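## Task

Read the three labels written on the ticket at the desk's front edge. Each cardboard box on the shelf is identified by the label on the shelf edge directly beneath it. Place the three matching boxes on the desk so they stay there without the robot holding them. The robot must not tip over or be left leaning.

## Robot and tools

Robot: a simulated Hello Robot Stretch 3 with a single arm. It has a two-wheeled base (0.33 m long, 0.34 m wide), a lift that slides up a mast, and a telescoping arm that reaches out to the robot's RIGHT. The gripper cannot move forward by itself; you drive the base for that. The base cannot move sideways. It pivots about the point midway between the wheels, 0.05 m behind its front edge. With the arm in and the wrist folded, a spin sweeps a 0.28 m radius; an unfolded level wrist reaches beyond that. Loose objects may occasionally get nudged by something else.

Cameras: head_camera and nav_camera both ride on the head, aimed with head_pan_rad and head_tilt_rad. wrist_camera is on the gripper. Every successful execute_actions result ends with one image per camera.

Frames: the base frame sits on the floor between the drive wheels, x forward, y left, z up. hand_pose is in this frame, located where the closed fingertips meet. The odometry frame is the base frame at the start; heading is positive to the left, -3.142 to 3.142.

execute_actions takes "actions", a list run in order (empty list = just report). Each action may have "robot", "steps" (1 to 450 control steps at 30 per second, default 1) and "until". "steps" alone waits. "robot" is one command, a list of up to 8 commands run one after another (with {"pause_s": s}, max 15 s, as spacers), or {"stop": true} to brake everything and clear the queue. A command may hold:
- "base": exactly one of {"translate_m": d}, a relative straight drive in metres, forward positive, |d| at most 1; or {"rotate_rad": a}, a relative spin in radians, left/counter-clockwise positive, |a| at most 3.2. Both count from wherever the base is when that command begins.
- "joints": absolute targets by name. Ranges: lift_m 0 to 1.1 (arm height, m); arm_m 0 to 0.52 (extension, m); wrist_yaw_rad -1.345 to 4.42 (0 along the arm, positive swings toward the front, 3.0 folded over the base); wrist_pitch_rad -1.57 to 0.451 (0 level, negative tips fingertips down); wrist_roll_rad -2.911 to 2.911 (0 fingers side by side); gripper_m -0.089 to 0.179 (wider is higher; the actual fingertip gap is about 0.007 less when nearly shut, 0.025 less when fully open, zero below 0.007); head_pan_rad -3.953 to 1.73 (0 ahead, positive left, -1.57 looks along the arm); head_tilt_rad -1.53 to 0.419 (negative down). Unnamed joints keep their old targets.
- "contact_limits": {"arm_m": effort %} (1 to 100) making the arm halt at that effort; smaller is gentler.
Motions run concurrently and persist across calls. A new command overrides at once and discards the rest of any older queue. Out-of-range values or bad fields reject the entire call.
"until" stops an action early. {"robot": {"status": "ended"}} waits for all motion and the queue to finish; you can also compare fields like lift_m, arm_m_goal, base_status, queue, queue_left, refusals with "=", "!=", "<", "<=", ">", ">=" (joints to 3 decimals, base amounts to 4). {"any": {"status": "ended"}} fires when the first motion finishes.

zoom_image: {"camera": one of head_camera, nav_camera, wrist_camera, "region": [x0, y0, x1, y1]} in pixels from the top-left, at most 504 by 504; gives a sharper crop, useful for reading labels and the ticket.

finished_scene: {"scene": n} closes the current scene irreversibly and reports success. Make sure all motion has stopped first, since whatever remains is braked afterwards.

Result lines: base_status shows progress as (moved of goal). joint_status per joint: moving, done, off_target (resting away from goal, maybe still pushing), contact_stop (pushed into something, joint goes slack), time_out, stopped, not_commanded, torque_fault (wrist servo off ~10 s, limp, refuses goals). measured_speeds, motor_effort (% with peak in brackets; errors of a few points plus up to half the value), refusals, queue (idle/running/done/dropped/stopped), queue_left. Lines starting refused:, dropped:, replaced: explain what happened. robot.on_its_own reports goals the robot changed itself, slack or off joints, abnormal resting effort (likely load or pushing), and base_tilt lean of 3 degrees or more. lidar_m: 12 distances in 30-degree sectors, 1st ahead, counter-clockwise (4th left, 7th behind, 10th right), at 0.17 m height. wrist_depth_mm and head_depth_mm: 7x7 median depth grids in mm. base_odometry counts wheel turns only.

Speed: the base is fast (0.30 m/s, 1.9 rad/s) only when stowed: lift_m under 0.30, arm_m under 0.03, wrist_yaw_rad over 2.54; otherwise 0.10 m/s and 0.63 rad/s.

Gripping: command gripper_m smaller than the object's width (lower squeezes more; overly hard squeezing gets reduced by a stall guard and may let things slip). To let go, open at least 0.02 past where the pads made contact. Readings and "done" do not prove a grasp; check the cameras.

Avoid: folding/unfolding the wrist except with lift_m 0.32 to 0.95, wrist_pitch_rad -0.4, roll near 0; after folding, lift may go to 0.25. With yaw below -0.4 keep pitch at -0.5 or lower. Pushing into rigid things with the gripper above roughly 0.45 m can tip the robot, worse with raised contact limits or repeated pushes. Never drive while holding or pressing against something fixed. If it snags or leans, reverse in small steps, back the gripper off, and lower lift_m near 0.2 if still tilted. Avoid drops, slams and hard pushes, and leave objects resting freely on the desk, not held.

Each tool is called after "Call:" as a command line: name --argument value for each argument, lists and objects as JSON in quotes; but a table of rows of numbers goes row by row, as --pt "numbers of a row", without its own name.

## Session

Call:
execute_actions --actions '[]'

Scene clock: 0.00 s.
robot.base_odometry: x=+0.000 y=+0.000 heading=+0.000 (m, m, rad; robot's odometry frame)
robot.turned_by_wheels: +0.000 (rad since the last result)
robot.turned_by_imu: +0.000 (rad since the last result)
robot.base_tilt: forward=-1.7 right=+1.3 (deg)
robot.lidar_m: 2.26 1.98 1.99 2.32 2.72 2.45 2.06 1.79 1.79 1.86 1.46 1.64
robot.head_depth_mm: 1963 2163 2191 2140 2159 2162 2081 / 1977 2343 2335 2388 2345 2367 2021 / 2006 2616 2616 2581 2600 2619 2032 / 1998 2727 2784 2799 2826 2769 2010 / 2010 2451 2487 2558 2550 2568 2009 / 2041 2230 2257 2294 2357 2370 1992 / 1956 2019 2030 2062 2111 2127 1945
robot.base_status: not_commanded
robot.joint_positions: lift_m=+0.540 arm_m=+0.002 wrist_yaw_rad=+3.099 wrist_pitch_rad=-0.460 wrist_roll_rad=+0.016 gripper_m=+0.037 head_pan_rad=+0.011 head_tilt_rad=-0.022
robot.joint_goals: lift_m=+0.540 arm_m=+0.002 wrist_yaw_rad=+3.099 wrist_pitch_rad=-0.460 wrist_roll_rad=+0.016 gripper_m=+0.037 head_pan_rad=+0.011 head_tilt_rad=-0.022
robot.joint_status: lift_m=not_commanded arm_m=not_commanded wrist_yaw_rad=not_commanded wrist_pitch_rad=not_commanded wrist_roll_rad=not_commanded gripper_m=not_commanded head_pan_rad=not_commanded head_tilt_rad=not_commanded
robot.measured_speeds: translate_m=+0.000 rotate_rad=+0.000 lift_m=+0.000 arm_m=+0.000 wrist_yaw_rad=+0.000 wrist_pitch_rad=+0.000 wrist_roll_rad=+0.000 head_pan_rad=+0.000 head_tilt_rad=+0.000
robot: refusals=0 queue=idle queue_left=0
robot.motor_effort: left_wheel=+0 right_wheel=-1 lift_m=+23 arm_m=+0 wrist_yaw_rad=+1 wrist_pitch_rad=+4 wrist_roll_rad=+0 gripper_m=+0 head_pan_rad=+0 head_tilt_rad=+2 (%)
robot.hand_pose: x=-0.0119 y=+0.0714 z=+0.5432 quat_wxyz=(+0.177, +0.697, +0.145, +0.679) (m; robot's base frame)
robot.wrist_depth_mm: - - - - - - - / - - - - - - - / - - - - - - - / - - - - - - - / 930 927 903 889 890 839 811 / 806 787 778 754 - 738 705 / 696 685 666 665 648 639 638
pictures: head_camera (sideways: a quarter turn clockwise sets it upright), nav_camera (sideways: a quarter turn counterclockwise sets it upright), wrist_camera
Images, in order (width x height): head_camera 896x504, nav_camera 672x504, wrist_camera 644x364.

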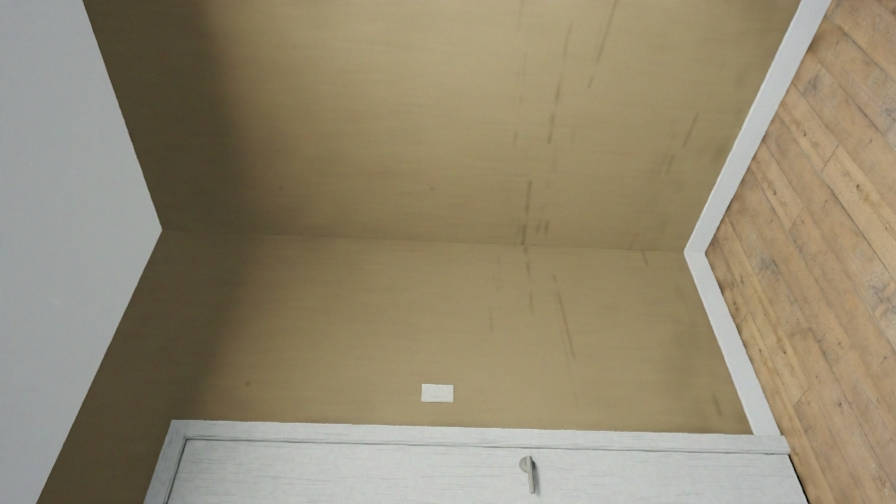

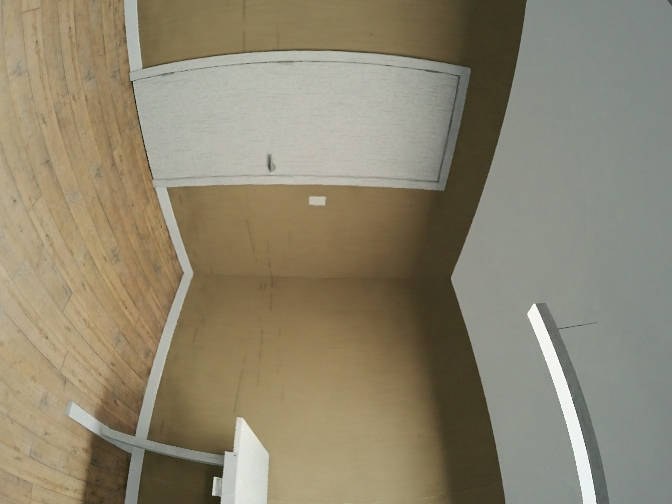

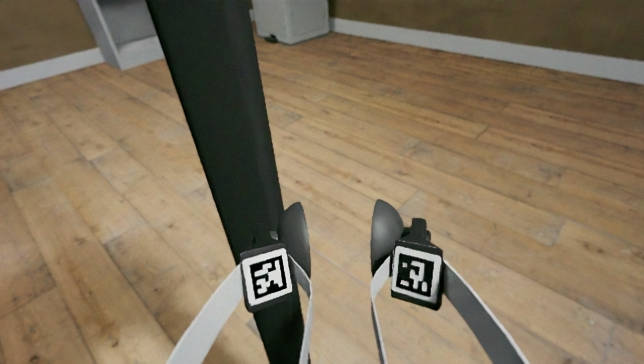

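Call:
execute_actions --actions '[{"robot":{"joints":{"head_pan_rad":-1.0,"head_tilt_rad":-0.4}},"steps":100,"until":{"robot":{"status":"ended"}}}]'

Call:
execute_actions --actions '[{"robot":{"joints":{"head_pan_rad":-2.3,"head_tilt_rad":-0.3}},"steps":100,"until":{"robot":{"status":"ended"}}}]'

Call:
execute_actions --actions '[{"robot":{"joints":{"head_pan_rad":-3.8}},"steps":100,"until":{"robot":{"status":"ended"}}}]'

Scene clock: 5.47 s.
robot.base_odometry: x=+0.000 y=+0.000 heading=+0.000 (m, m, rad; robot's odometry frame)
robot.turned_by_wheels: +0.000 (rad since the last result)
robot.turned_by_imu: +0.001 (rad since the last result)
robot.base_tilt: forward=-1.5 right=+1.3 (deg)
robot.lidar_m: 2.26 1.98 2.00 2.31 2.71 2.44 2.07 1.79 1.78 1.86 1.47 1.64
robot.head_depth_mm: 1898 2068 1944 2488 2290 1710 1373 / 1882 2007 1905 2379 2132 1702 1373 / 1813 1967 1856 2236 2121 1691 1366 / 1750 1920 1812 2231 2077 1684 1361 / 1737 1873 1754 2254 2203 1677 1345 / 1708 1833 1554 2199 2172 1661 1345 / 1676 1799 1486 2116 2006 1664 1333
robot.base_status: not_commanded
robot.joint_positions: lift_m=+0.540 arm_m=+0.002 wrist_yaw_rad=+3.099 wrist_pitch_rad=-0.460 wrist_roll_rad=+0.016 gripper_m=+0.037 head_pan_rad=-0.993 head_tilt_rad=-0.395
robot.joint_goals: lift_m=+0.540 arm_m=+0.002 wrist_yaw_rad=+3.099 wrist_pitch_rad=-0.460 wrist_roll_rad=+0.016 gripper_m=+0.037 head_pan_rad=-1.000 head_tilt_rad=-0.400
robot.joint_status: lift_m=not_commanded arm_m=not_commanded wrist_yaw_rad=not_commanded wrist_pitch_rad=not_commanded wrist_roll_rad=not_commanded gripper_m=not_commanded head_pan_rad=done head_tilt_rad=done
robot.measured_speeds: translate_m=+0.000 rotate_rad=+0.000 lift_m=+0.000 arm_m=+0.000 wrist_yaw_rad=+0.000 wrist_pitch_rad=+0.000 wrist_roll_rad=+0.000 head_pan_rad=+0.000 head_tilt_rad=+0.000
robot: refusals=0 queue=done queue_left=0
robot.motor_effort: left_wheel=-1(1) right_wheel=+0(0) lift_m=+23(23) arm_m=+0(0) wrist_yaw_rad=+1(1) wrist_pitch_rad=+4(4) wrist_roll_rad=+0(0) gripper_m=+1(1) head_pan_rad=-4(49) head_tilt_rad=-3(26) (%)
robot.hand_pose: x=-0.0119 y=+0.0714 z=+0.5432 quat_wxyz=(+0.177, +0.697, +0.145, +0.679) (m; robot's base frame)
robot.wrist_depth_mm: - - - - - - - / - - - - - - - / - - - - - - - / - - - - - - - / 945 932 899 870 881 842 818 / 806 788 776 758 - 729 717 / 705 684 668 669 646 634 632
pictures: head_camera (sideways: a quarter turn clockwise sets it upright), nav_camera (sideways: a quarter turn counterclockwise sets it upright), wrist_camera
Images, in order (width x height): head_camera 896x504, nav_camera 672x504, wrist_camera 644x364.

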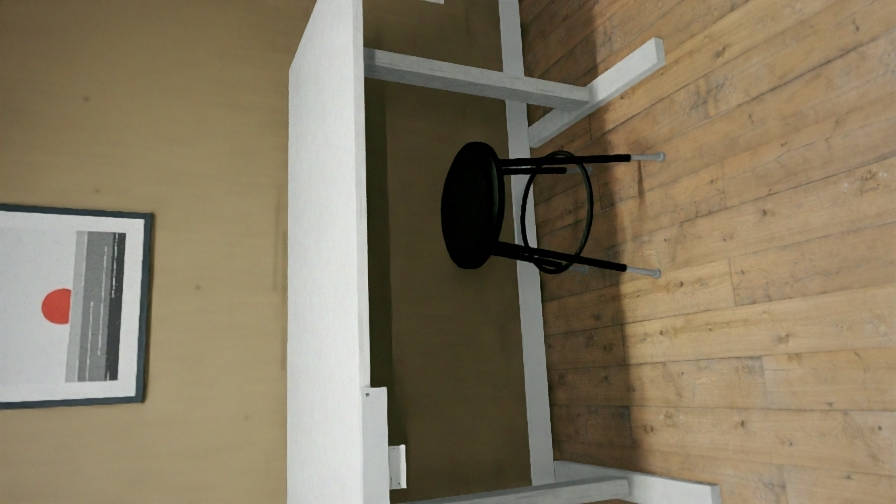

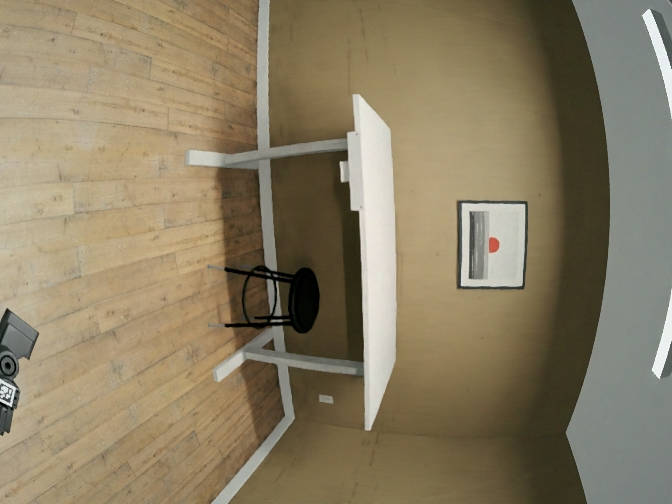

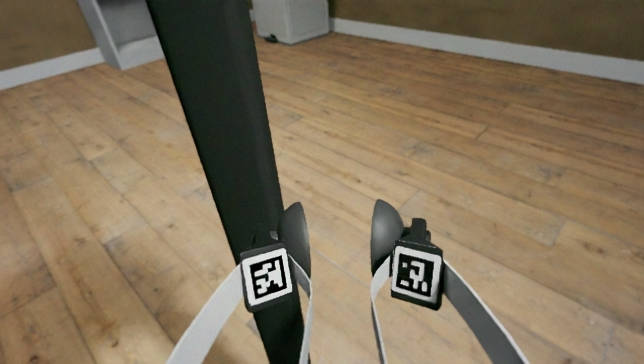

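Scene clock: 6.67 s.
robot.base_odometry: x=+0.000 y=+0.000 heading=+0.000 (m, m, rad; robot's odometry frame)
robot.turned_by_wheels: +0.000 (rad since the last result)
robot.turned_by_imu: +0.000 (rad since the last result)
robot.base_tilt: forward=-1.7 right=+1.4 (deg)
robot.lidar_m: 2.27 1.98 1.99 2.32 2.72 2.44 2.07 1.79 1.79 1.87 1.47 1.64
robot.head_depth_mm: 1512 1599 1713 1825 1952 1891 1474 / 1525 1617 1720 1829 1983 1890 1470 / 1516 1619 1719 1870 1997 1870 1457 / 1544 1631 1738 1876 2027 1842 1453 / 1548 1645 1752 1880 2026 1842 1442 / 1555 1658 1736 1915 2058 1820 1436 / 1565 1668 1771 1932 2086 1814 1425
robot.base_status: not_commanded
robot.joint_positions: lift_m=+0.540 arm_m=+0.002 wrist_yaw_rad=+3.099 wrist_pitch_rad=-0.460 wrist_roll_rad=+0.016 gripper_m=+0.037 head_pan_rad=-2.293 head_tilt_rad=-0.310
robot.joint_goals: lift_m=+0.540 arm_m=+0.002 wrist_yaw_rad=+3.099 wrist_pitch_rad=-0.460 wrist_roll_rad=+0.016 gripper_m=+0.037 head_pan_rad=-2.300 head_tilt_rad=-0.300
robot.joint_status: lift_m=not_commanded arm_m=not_commanded wrist_yaw_rad=not_commanded wrist_pitch_rad=not_commanded wrist_roll_rad=not_commanded gripper_m=not_commanded head_pan_rad=done head_tilt_rad=done
robot.measured_speeds: translate_m=+0.000 rotate_rad=+0.000 lift_m=+0.000 arm_m=+0.000 wrist_yaw_rad=+0.000 wrist_pitch_rad=+0.000 wrist_roll_rad=+0.000 head_pan_rad=+0.000 head_tilt_rad=+0.000
robot: refusals=0 queue=done queue_left=0
robot.motor_effort: left_wheel=-1(1) right_wheel=-1(1) lift_m=+22(23) arm_m=+0(0) wrist_yaw_rad=+0(0) wrist_pitch_rad=+4(4) wrist_roll_rad=+0(0) gripper_m=+0(1) head_pan_rad=-4(49) head_tilt_rad=+5(16) (%)
robot.hand_pose: x=-0.0119 y=+0.0714 z=+0.5432 quat_wxyz=(+0.177, +0.697, +0.145, +0.679) (m; robot's base frame)
robot.wrist_depth_mm: - - - - - - - / - - - - - - - / - - - - - - - / - - - - - - - / 941 927 892 883 872 849 811 / 802 785 770 762 - 731 718 / 698 684 665 664 644 641 632
pictures: head_camera (sideways: a quarter turn clockwise sets it upright), nav_camera (sideways: a quarter turn counterclockwise sets it upright), wrist_camera
Images, in order (width x height): head_camera 896x504, nav_camera 672x504, wrist_camera 644x364.

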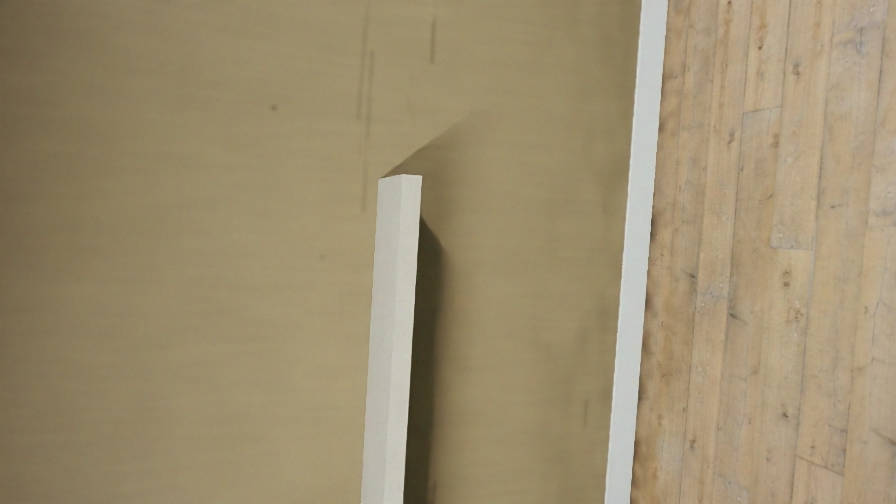

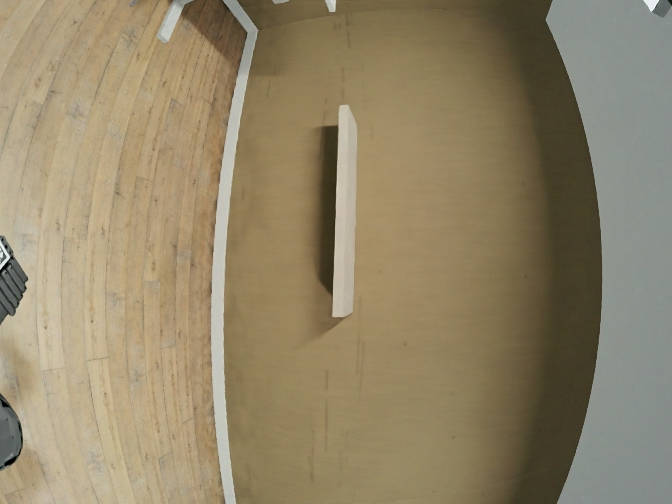

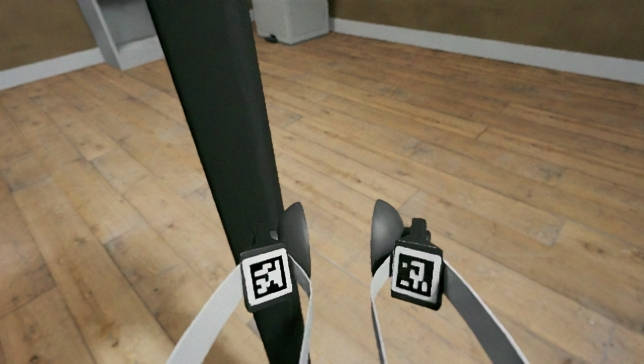

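Scene clock: 7.97 s.
robot.base_odometry: x=+0.000 y=+0.000 heading=+0.000 (m, m, rad; robot's odometry frame)
robot.turned_by_wheels: +0.000 (rad since the last result)
robot.turned_by_imu: +0.000 (rad since the last result)
robot.base_tilt: forward=-1.7 right=+1.3 (deg)
robot.lidar_m: 2.27 1.98 1.99 2.32 2.71 2.44 2.07 1.79 1.79 1.86 1.47 1.64
robot.head_depth_mm: 2271 2422 2603 2753 - - - / 2326 2455 2642 2799 2572 1864 1476 / 2352 2510 2674 2835 2570 1851 1459 / 2375 2537 2656 2875 2526 1857 1446 / 2423 2577 2715 2837 2531 1835 1448 / 2472 2607 2726 2895 2497 1825 1438 / 2462 2652 2810 3037 2478 1813 1430
robot.base_status: not_commanded
robot.joint_positions: lift_m=+0.540 arm_m=+0.002 wrist_yaw_rad=+3.099 wrist_pitch_rad=-0.460 wrist_roll_rad=+0.016 gripper_m=+0.037 head_pan_rad=-3.793 head_tilt_rad=-0.310
robot.joint_goals: lift_m=+0.540 arm_m=+0.002 wrist_yaw_rad=+3.099 wrist_pitch_rad=-0.460 wrist_roll_rad=+0.016 gripper_m=+0.037 head_pan_rad=-3.800 head_tilt_rad=-0.300
robot.joint_status: lift_m=not_commanded arm_m=not_commanded wrist_yaw_rad=not_commanded wrist_pitch_rad=not_commanded wrist_roll_rad=not_commanded gripper_m=not_commanded head_pan_rad=done head_tilt_rad=done
robot.measured_speeds: translate_m=+0.000 rotate_rad=+0.000 lift_m=+0.000 arm_m=+0.000 wrist_yaw_rad=+0.000 wrist_pitch_rad=+0.000 wrist_roll_rad=+0.000 head_pan_rad=+0.000 head_tilt_rad=+0.000
robot: refusals=0 queue=done queue_left=0
robot.motor_effort: left_wheel=+0(1) right_wheel=+0(0) lift_m=+22(24) arm_m=+0(1) wrist_yaw_rad=+0(0) wrist_pitch_rad=+4(4) wrist_roll_rad=+0(0) gripper_m=+1(0) head_pan_rad=-4(49) head_tilt_rad=+4(5) (%)
robot.hand_pose: x=-0.0119 y=+0.0714 z=+0.5432 quat_wxyz=(+0.177, +0.697, +0.145, +0.679) (m; robot's base frame)
robot.wrist_depth_mm: - - - - - - - / - - - - - - - / - - - - - - - / - - - - - - - / 946 915 905 875 881 841 822 / 806 779 763 756 - 740 717 / 705 685 678 666 650 641 630
pictures: head_camera (sideways: a quarter turn clockwise sets it upright), nav_camera (sideways: a quarter turn counterclockwise sets it upright), wrist_camera
Images, in order (width x height): head_camera 896x504, nav_camera 672x504, wrist_camera 644x364.

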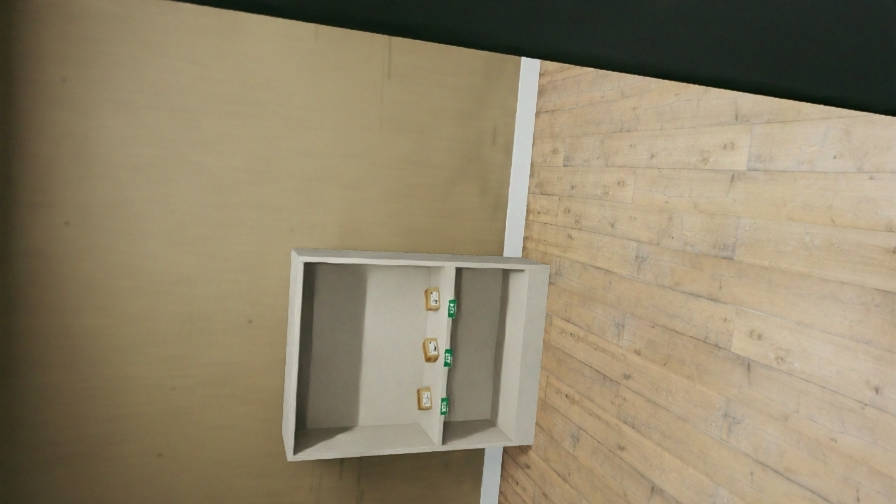

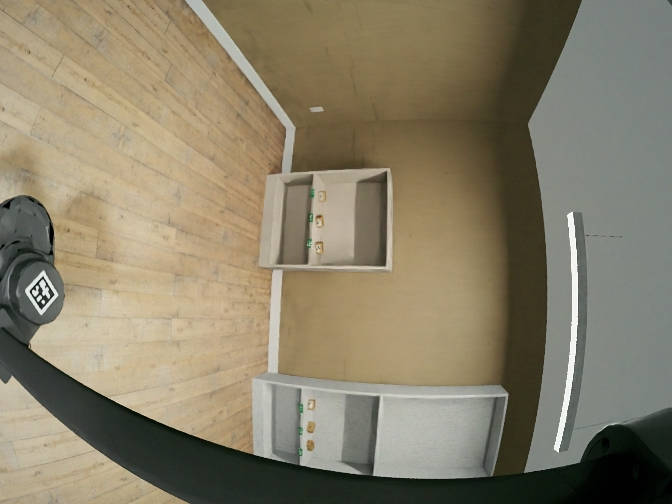

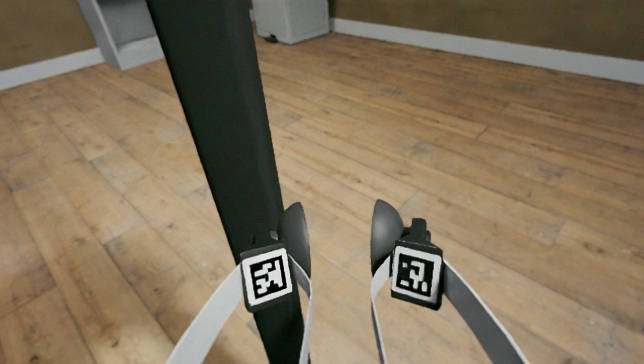

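Call:
execute_actions --actions '[{"robot":[{"joints":{"head_pan_rad":0.05,"head_tilt_rad":-0.4,"lift_m":0.25},"base":{"rotate_rad":-0.79}}],"steps":200,"until":{"robot":{"status":"ended"}}}]'

Call:
zoom_image --camera "head_camera" --region '[300,150,500,400]'

Scene clock: 14.87 s.
robot.base_odometry: x=+0.000 y=+0.000 heading=-0.790 (m, m, rad; robot's odometry frame)
robot.turned_by_wheels: -0.790 (rad since the last result)
robot.turned_by_imu: -0.783 (rad since the last result)
robot.base_tilt: forward=-1.7 right=+1.3 (deg)
robot.lidar_m: 1.47 2.15 2.04 1.98 2.06 2.39 2.44 2.52 1.86 1.78 1.85 1.50
robot.head_depth_mm: 1707 1852 1687 2116 2086 1699 1370 / 1706 1866 1647 2149 2036 1695 1367 / 1718 1865 1625 2225 2228 1684 1362 / 1756 1884 1587 2241 2205 1675 1347 / 1742 1885 1573 2243 2019 1674 1349 / 1762 1899 1720 2253 2186 1652 1343 / 1771 1897 2056 2275 2133 1645 1338
robot.base_status: done (rotate_rad -0.7899 of -0.7900)
robot.joint_positions: lift_m=+0.251 arm_m=+0.002 wrist_yaw_rad=+3.099 wrist_pitch_rad=-0.460 wrist_roll_rad=+0.016 gripper_m=+0.037 head_pan_rad=+0.043 head_tilt_rad=-0.395
robot.joint_goals: lift_m=+0.250 arm_m=+0.002 wrist_yaw_rad=+3.099 wrist_pitch_rad=-0.460 wrist_roll_rad=+0.016 gripper_m=+0.037 head_pan_rad=+0.050 head_tilt_rad=-0.400
robot.joint_status: lift_m=done arm_m=not_commanded wrist_yaw_rad=not_commanded wrist_pitch_rad=not_commanded wrist_roll_rad=not_commanded gripper_m=not_commanded head_pan_rad=done head_tilt_rad=done
robot.measured_speeds: translate_m=+0.000 rotate_rad=+0.000 lift_m=+0.000 arm_m=+0.000 wrist_yaw_rad=+0.000 wrist_pitch_rad=+0.000 wrist_roll_rad=+0.000 head_pan_rad=+0.000 head_tilt_rad=+0.000
robot: refusals=0 queue=done queue_left=0
robot.motor_effort: left_wheel=+1(5) right_wheel=-2(3) lift_m=+13(22) arm_m=-1(0) wrist_yaw_rad=+0(1) wrist_pitch_rad=+4(4) wrist_roll_rad=+0(0) gripper_m=+2(1) head_pan_rad=+4(50) head_tilt_rad=-3(12) (%)
robot.hand_pose: x=-0.0119 y=+0.0714 z=+0.2538 quat_wxyz=(+0.177, +0.697, +0.145, +0.679) (m; robot's base frame)
robot.wrist_depth_mm: - - - - - - - / - - - - 937 895 870 / 847 799 - 738 728 700 674 / 655 634 626 599 583 566 557 / 536 528 534 524 504 481 469 / 470 - - - - 416 407 / - - - - 373 364 361
pictures: head_camera (sideways: a quarter turn clockwise sets it upright), nav_camera (sideways: a quarter turn counterclockwise sets it upright), wrist_camera
Images, in order (width x height): head_camera 896x504, nav_camera 672x504, wrist_camera 644x364.

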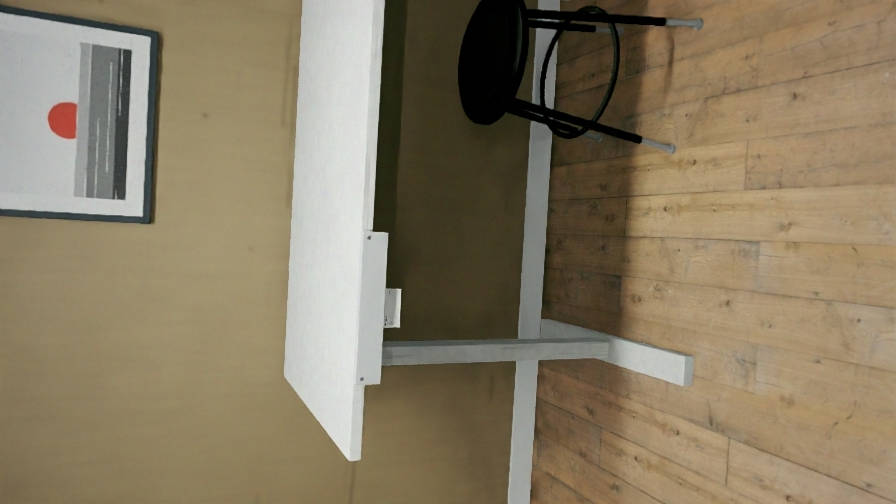

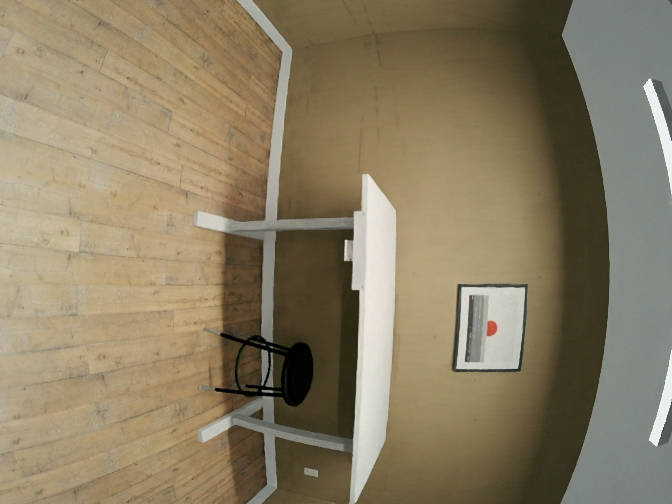

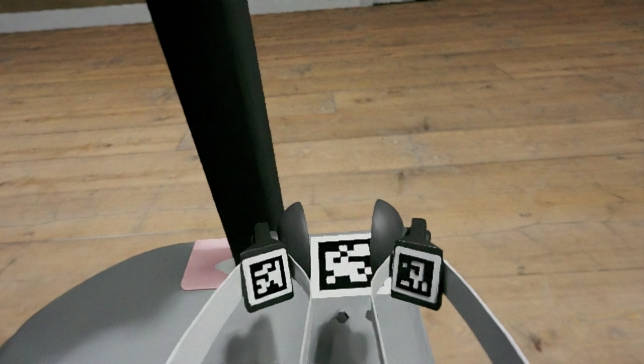

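Region (300, 150, 500, 400) of head_camera's 896x504 image, scaled by 2.016, with more detail than that image has; it fills the left 403 columns of this view, and the rest is white.

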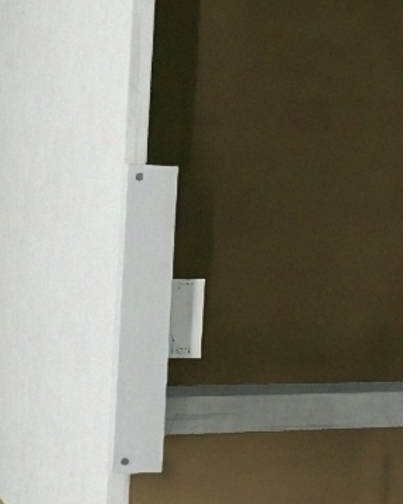

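Hooded; use the wrist camera from lower. Desk height ≈0.88.

Call:
execute_actions --actions '[{"robot":[{"base":{"translate_m":0.6}},{"joints":{"lift_m":0.55,"wrist_pitch_rad":-0.4}},{"joints":{"wrist_yaw_rad":2.0}},{"joints":{"wrist_pitch_rad":0.1}}],"steps":400,"until":{"robot":{"status":"ended"}}}]'

Scene clock: 32.20 s.
robot.base_odometry: x=+0.422 y=-0.426 heading=-0.790 (m, m, rad; robot's odometry frame)
robot.turned_by_wheels: +0.000 (rad since the last result)
robot.turned_by_imu: +0.003 (rad since the last result)
robot.base_tilt: forward=-1.7 right=+1.3 (deg)
robot.lidar_m: 1.47 1.06 2.03 1.97 2.07 2.85 3.05 2.52 1.85 1.79 1.86 0.89
robot.head_depth_mm: 1187 1306 1367 897 1175 1107 1343 / 1193 1310 1387 888 1698 1697 1320 / 1196 1316 1387 874 1720 1693 1358 / 1227 1306 1402 865 1733 1679 1344 / 1227 1314 1401 851 1739 1659 1358 / 1229 1333 1397 843 1202 1507 1305 / 1244 1342 1420 835 1766 1656 1330
robot.base_status: done (translate_m +0.6000 of +0.6000)
robot.joint_positions: lift_m=+0.549 arm_m=+0.002 wrist_yaw_rad=+2.004 wrist_pitch_rad=+0.075 wrist_roll_rad=+0.016 gripper_m=+0.037 head_pan_rad=+0.043 head_tilt_rad=-0.396
robot.joint_goals: lift_m=+0.550 arm_m=+0.002 wrist_yaw_rad=+2.000 wrist_pitch_rad=+0.100 wrist_roll_rad=+0.016 gripper_m=+0.037 head_pan_rad=+0.050 head_tilt_rad=-0.400
robot.joint_status: lift_m=done arm_m=not_commanded wrist_yaw_rad=done wrist_pitch_rad=done wrist_roll_rad=not_commanded gripper_m=not_commanded head_pan_rad=done head_tilt_rad=done
robot.measured_speeds: translate_m=+0.000 rotate_rad=+0.000 lift_m=+0.000 arm_m=+0.000 wrist_yaw_rad=+0.000 wrist_pitch_rad=+0.000 wrist_roll_rad=+0.000 head_pan_rad=+0.000 head_tilt_rad=+0.000
robot: refusals=0 queue=done queue_left=0
robot.motor_effort: left_wheel=+1(8) right_wheel=-2(4) lift_m=+32(34) arm_m=-1(1) wrist_yaw_rad=-1(2) wrist_pitch_rad=+8(8) wrist_roll_rad=+0(0) gripper_m=+1(1) head_pan_rad=+4(5) head_tilt_rad=-2(2) (%)
robot.hand_pose: x=+0.2122 y=-0.0393 z=+0.6833 quat_wxyz=(+0.355, +0.586, -0.405, +0.605) (m; robot's base frame)
robot.wrist_depth_mm: - - - 622 565 623 648 / - - - - 916 - - / - - - - - - - / - - - - - - - / - - - - - - - / - - - - - - - / - - - - - - -
pictures: head_camera (sideways: a quarter turn clockwise sets it upright), nav_camera (sideways: a quarter turn counterclockwise sets it upright), wrist_camera
Images, in order (width x height): head_camera 896x504, nav_camera 672x504, wrist_camera 644x364.

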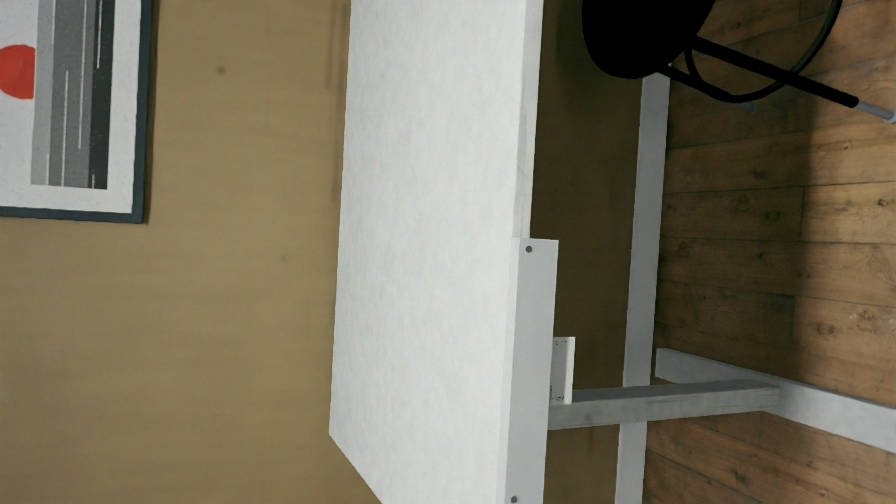

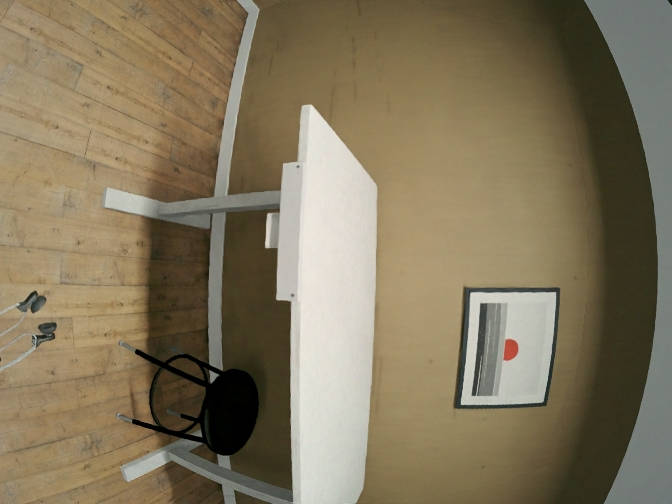

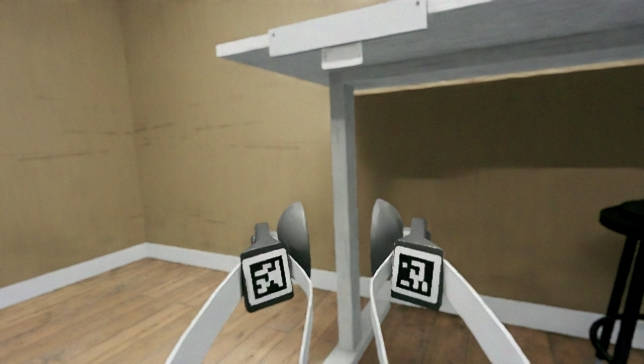

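Call:
execute_actions --actions '[{"robot":{"base":{"translate_m":0.35},"joints":{"wrist_pitch_rad":0.45,"wrist_yaw_rad":2.35,"lift_m":0.6}},"steps":400,"until":{"robot":{"status":"ended"}}}]'

Call:
zoom_image --camera "wrist_camera" --region '[200,40,480,200]'

Scene clock: 42.53 s.
robot.base_odometry: x=+0.669 y=-0.675 heading=-0.790 (m, m, rad; robot's odometry frame)
robot.turned_by_wheels: +0.000 (rad since the last result)
robot.turned_by_imu: +0.002 (rad since the last result)
robot.base_tilt: forward=-1.6 right=+1.3 (deg)
robot.lidar_m: 1.12 0.73 1.61 1.97 2.05 2.84 3.40 2.53 1.85 1.79 0.73 0.57
robot.head_depth_mm: 888 975 1063 894 610 462 406 / 897 981 1058 884 605 460 1257 / 898 985 1069 874 600 457 1253 / 918 997 1074 866 595 454 399 / 925 1000 1079 853 592 452 387 / 928 1002 1094 846 587 448 390 / 934 1008 1096 840 582 445 393
robot.base_status: done (translate_m +0.3500 of +0.3500)
robot.joint_positions: lift_m=+0.599 arm_m=+0.002 wrist_yaw_rad=+2.346 wrist_pitch_rad=+0.427 wrist_roll_rad=+0.016 gripper_m=+0.037 head_pan_rad=+0.043 head_tilt_rad=-0.396
robot.joint_goals: lift_m=+0.600 arm_m=+0.002 wrist_yaw_rad=+2.350 wrist_pitch_rad=+0.450 wrist_roll_rad=+0.016 gripper_m=+0.037 head_pan_rad=+0.050 head_tilt_rad=-0.400
robot.joint_status: lift_m=done arm_m=not_commanded wrist_yaw_rad=done wrist_pitch_rad=done wrist_roll_rad=not_commanded gripper_m=not_commanded head_pan_rad=done head_tilt_rad=done
robot.measured_speeds: translate_m=+0.000 rotate_rad=+0.000 lift_m=+0.000 arm_m=+0.000 wrist_yaw_rad=+0.000 wrist_pitch_rad=+0.000 wrist_roll_rad=+0.000 head_pan_rad=+0.000 head_tilt_rad=+0.000
robot: refusals=0 queue=done queue_left=0
robot.motor_effort: left_wheel=+1(5) right_wheel=-2(3) lift_m=+32(34) arm_m=+0(1) wrist_yaw_rad=+3(4) wrist_pitch_rad=+7(9) wrist_roll_rad=+0(0) gripper_m=+1(2) head_pan_rad=+4(4) head_tilt_rad=-2(1) (%)
robot.hand_pose: x=+0.1523 y=+0.0230 z=+0.8223 quat_wxyz=(+0.127, +0.585, -0.406, +0.691) (m; robot's base frame)
robot.wrist_depth_mm: - - - - - - 858 / - - - - - 280 243 / - - - - 312 295 325 / - - - 403 493 523 465 / - - - - - 938 820 / - - - - - 933 803 / - - - - - 894 793
pictures: head_camera (sideways: a quarter turn clockwise sets it upright), nav_camera (sideways: a quarter turn counterclockwise sets it upright), wrist_camera
Images, in order (width x height): head_camera 896x504, nav_camera 672x504, wrist_camera 644x364.

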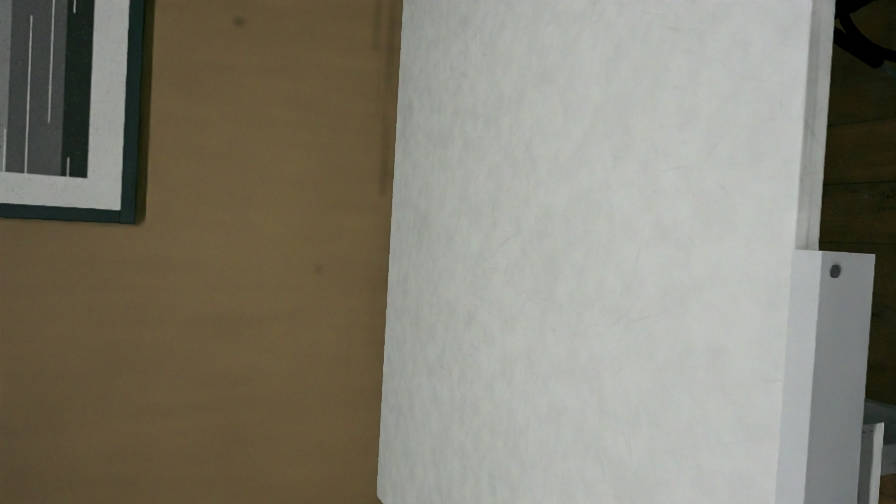

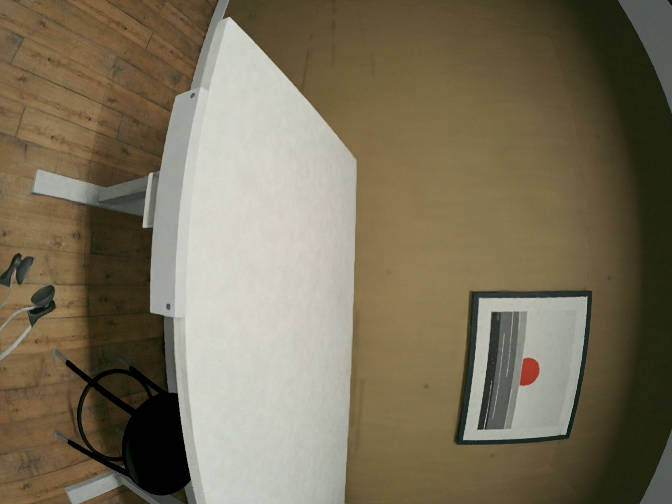

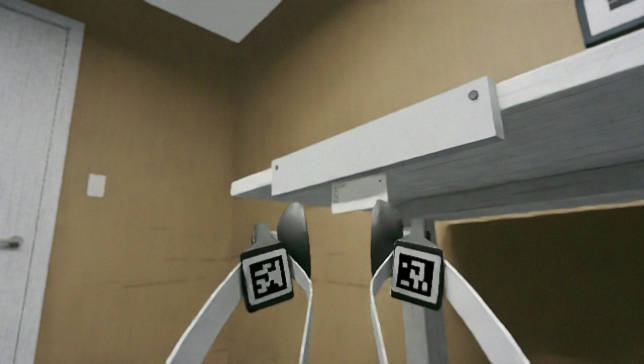

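Region (200, 40, 480, 200) of wrist_camera's 644x364 image, scaled by 1.800; it fills the top 288 rows of this view, and the rest is white.

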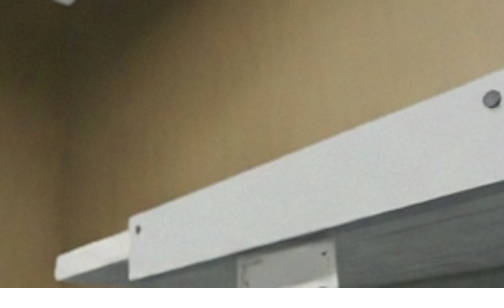

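Call:
execute_actions --actions '[{"robot":{"joints":{"lift_m":0.42,"wrist_yaw_rad":2.2,"head_pan_rad":1.73,"head_tilt_rad":-0.2}},"steps":400,"until":{"robot":{"status":"ended"}}}]'

Scene clock: 47.83 s.
robot.base_odometry: x=+0.669 y=-0.675 heading=-0.790 (m, m, rad; robot's odometry frame)
robot.turned_by_wheels: +0.000 (rad since the last result)
robot.turned_by_imu: +0.001 (rad since the last result)
robot.base_tilt: forward=-1.7 right=+1.3 (deg)
robot.lidar_m: 1.12 0.73 1.60 1.96 2.05 2.84 3.40 2.53 1.85 1.79 0.74 0.58
robot.head_depth_mm: 1715 1769 1840 1958 2028 2105 1629 / 1702 1787 1850 1960 2065 2129 1617 / 1742 1821 1887 1981 2101 2107 1604 / 1764 1814 1913 1997 2126 2101 1595 / 1788 1899 1945 2066 2192 2064 1572 / 1850 1903 2015 2129 2231 2073 1584 / - 1946 2028 - - - -
robot.base_status: done (translate_m +0.3500 of +0.3500)
robot.joint_positions: lift_m=+0.421 arm_m=+0.002 wrist_yaw_rad=+2.204 wrist_pitch_rad=+0.427 wrist_roll_rad=+0.016 gripper_m=+0.037 head_pan_rad=+1.723 head_tilt_rad=-0.211
robot.joint_goals: lift_m=+0.420 arm_m=+0.002 wrist_yaw_rad=+2.200 wrist_pitch_rad=+0.450 wrist_roll_rad=+0.016 gripper_m=+0.037 head_pan_rad=+1.730 head_tilt_rad=-0.200
robot.joint_status: lift_m=done arm_m=not_commanded wrist_yaw_rad=done wrist_pitch_rad=done wrist_roll_rad=not_commanded gripper_m=not_commanded head_pan_rad=done head_tilt_rad=done
robot.measured_speeds: translate_m=+0.000 rotate_rad=+0.000 lift_m=+0.000 arm_m=+0.000 wrist_yaw_rad=+0.000 wrist_pitch_rad=+0.000 wrist_roll_rad=+0.000 head_pan_rad=+0.000 head_tilt_rad=+0.000
robot: refusals=0 queue=done queue_left=0
robot.motor_effort: left_wheel=+1(1) right_wheel=-2(2) lift_m=+13(34) arm_m=+0(1) wrist_yaw_rad=-1(1) wrist_pitch_rad=+7(7) wrist_roll_rad=+0(0) gripper_m=+1(2) head_pan_rad=+4(51) head_tilt_rad=+6(22) (%)
robot.hand_pose: x=+0.1747 y=-0.0034 z=+0.6435 quat_wxyz=(+0.175, +0.554, -0.447, +0.680) (m; robot's base frame)
robot.wrist_depth_mm: - - - 407 439 439 442 / - - 579 552 563 536 506 / - - - 763 687 804 800 / - - - - - 948 822 / - - - - - 931 810 / - - - - - 905 786 / - - - - - 852 777
pictures: head_camera (sideways: a quarter turn clockwise sets it upright), nav_camera (sideways: a quarter turn counterclockwise sets it upright), wrist_camera
Images, in order (width x height): head_camera 896x504, nav_camera 672x504, wrist_camera 644x364.

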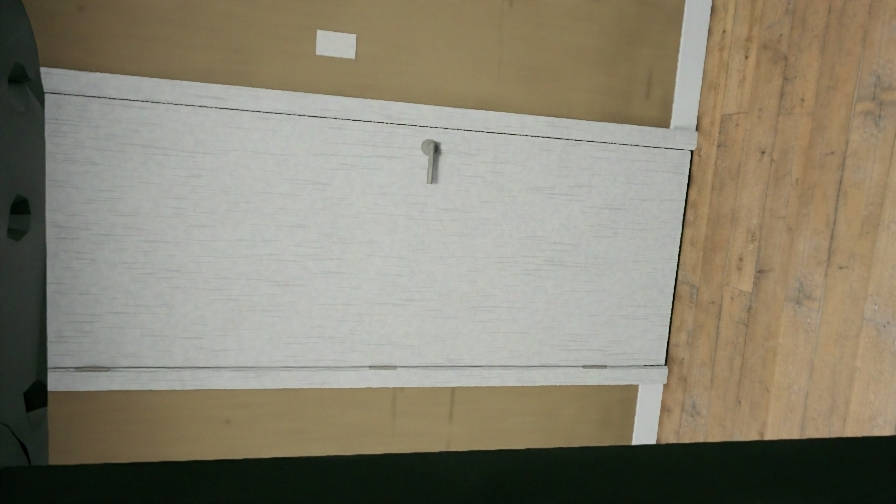

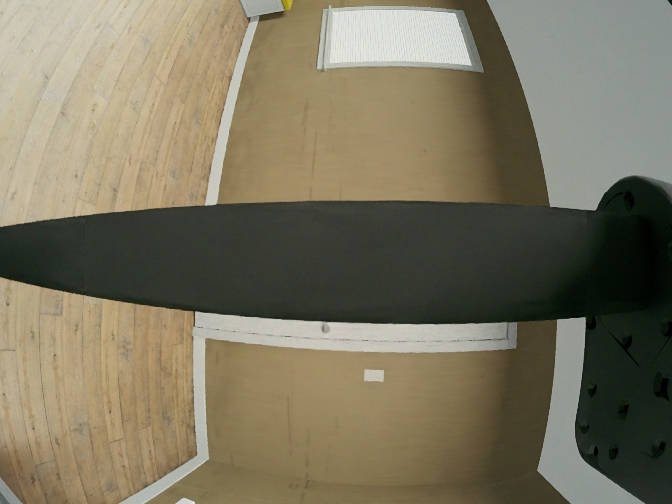

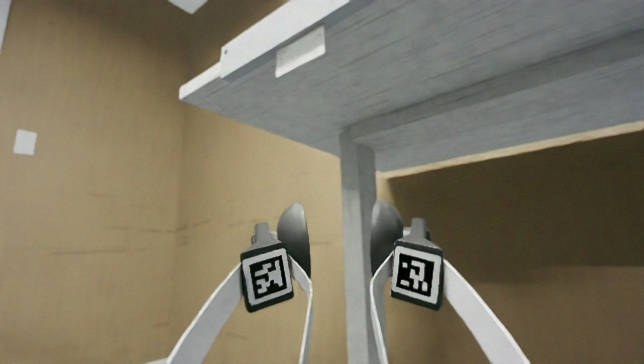

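Call:
execute_actions --actions '[{"robot":[{"base":{"translate_m":-0.3}},{"base":{"rotate_rad":1.571},"joints":{"wrist_yaw_rad":0,"lift_m":0.62,"wrist_pitch_rad":0.2,"head_pan_rad":-1.57,"head_tilt_rad":-0.6}},{"base":{"translate_m":0.2}},{"joints":{"arm_m":0.3}}],"steps":450,"until":{"robot":{"status":"ended"}}},{"steps":200,"until":{"robot":{"status":"ended"}}}]'

Scene clock: 69.77 s.
robot.base_odometry: x=+0.600 y=-0.321 heading=+0.781 (m, m, rad; robot's odometry frame)
robot.turned_by_wheels: +1.571 (rad since the last result)
robot.turned_by_imu: +1.562 (rad since the last result)
robot.base_tilt: forward=-1.7 right=+1.3 (deg)
robot.lidar_m: 1.77 1.85 2.52 3.09 2.84 2.07 1.99 1.08 0.93 0.97 1.47 1.86
robot.head_depth_mm: 1178 1268 864 1686 1788 1421 1213 / 1170 1264 854 693 1786 1457 - / 1178 1270 846 686 1835 1361 1210 / 1174 1284 836 681 1843 1404 1208 / 1182 1253 827 1132 1629 1379 1211 / 1172 1293 822 1710 1725 1418 1196 / 1183 1322 1443 1708 1724 1406 1196
robot.base_status: done (translate_m +0.2000 of +0.2000)
robot.joint_positions: lift_m=+0.619 arm_m=+0.300 wrist_yaw_rad=+0.002 wrist_pitch_rad=+0.184 wrist_roll_rad=+0.016 gripper_m=+0.037 head_pan_rad=-1.563 head_tilt_rad=-0.593
robot.joint_goals: lift_m=+0.620 arm_m=+0.300 wrist_yaw_rad=+0.000 wrist_pitch_rad=+0.200 wrist_roll_rad=+0.016 gripper_m=+0.037 head_pan_rad=-1.570 head_tilt_rad=-0.600
robot.joint_status: lift_m=done arm_m=done wrist_yaw_rad=done wrist_pitch_rad=done wrist_roll_rad=not_commanded gripper_m=not_commanded head_pan_rad=done head_tilt_rad=done
robot.measured_speeds: translate_m=+0.000 rotate_rad=+0.000 lift_m=+0.000 arm_m=+0.000 wrist_yaw_rad=+0.000 wrist_pitch_rad=+0.000 wrist_roll_rad=+0.000 head_pan_rad=+0.000 head_tilt_rad=+0.000
robot: refusals=0 queue=done queue_left=0
robot.motor_effort: left_wheel=-2(7) right_wheel=+2(5) lift_m=+33(33) arm_m=+3(0) wrist_yaw_rad=-1(2) wrist_pitch_rad=+5(7) wrist_roll_rad=+0(0) gripper_m=+0(1) head_pan_rad=-4(50) head_tilt_rad=-4(28) (%)
robot.hand_pose: x=-0.0208 y=-0.7009 z=+0.7814 quat_wxyz=(+0.699, -0.063, -0.710, +0.066) (m; robot's base frame)
robot.wrist_depth_mm: 245 248 254 258 265 272 278 / 877 368 380 391 385 380 379 / 892 876 424 813 845 832 835 / 861 878 443 861 846 825 840 / 897 873 432 854 854 850 855 / 881 866 876 867 - 844 836 / 894 890 426 859 859 845 836
pictures: head_camera (sideways: a quarter turn clockwise sets it upright), nav_camera (sideways: a quarter turn counterclockwise sets it upright), wrist_camera
Images, in order (width x height): head_camera 896x504, nav_camera 672x504, wrist_camera 644x364.

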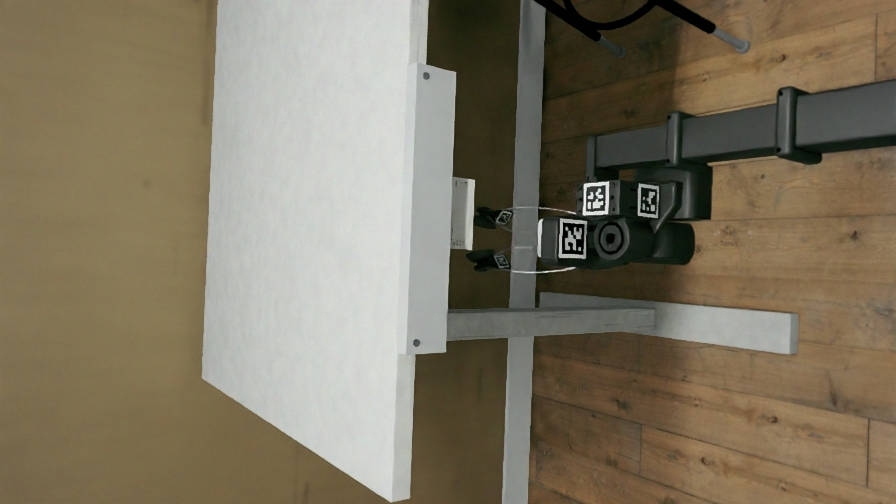

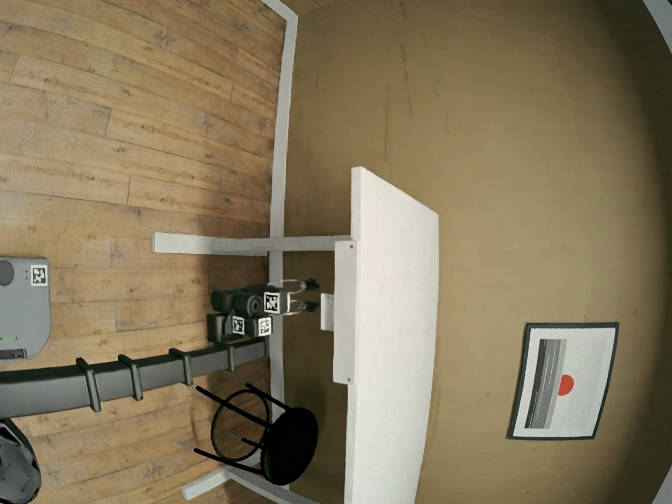

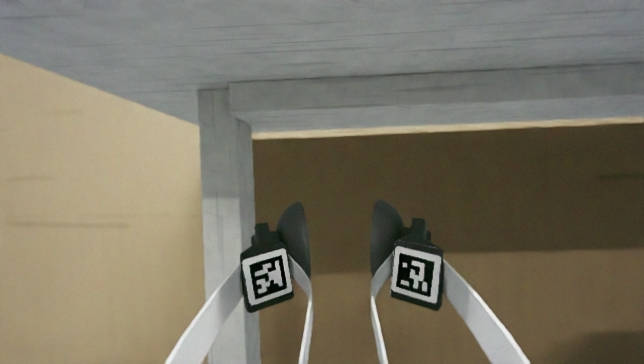

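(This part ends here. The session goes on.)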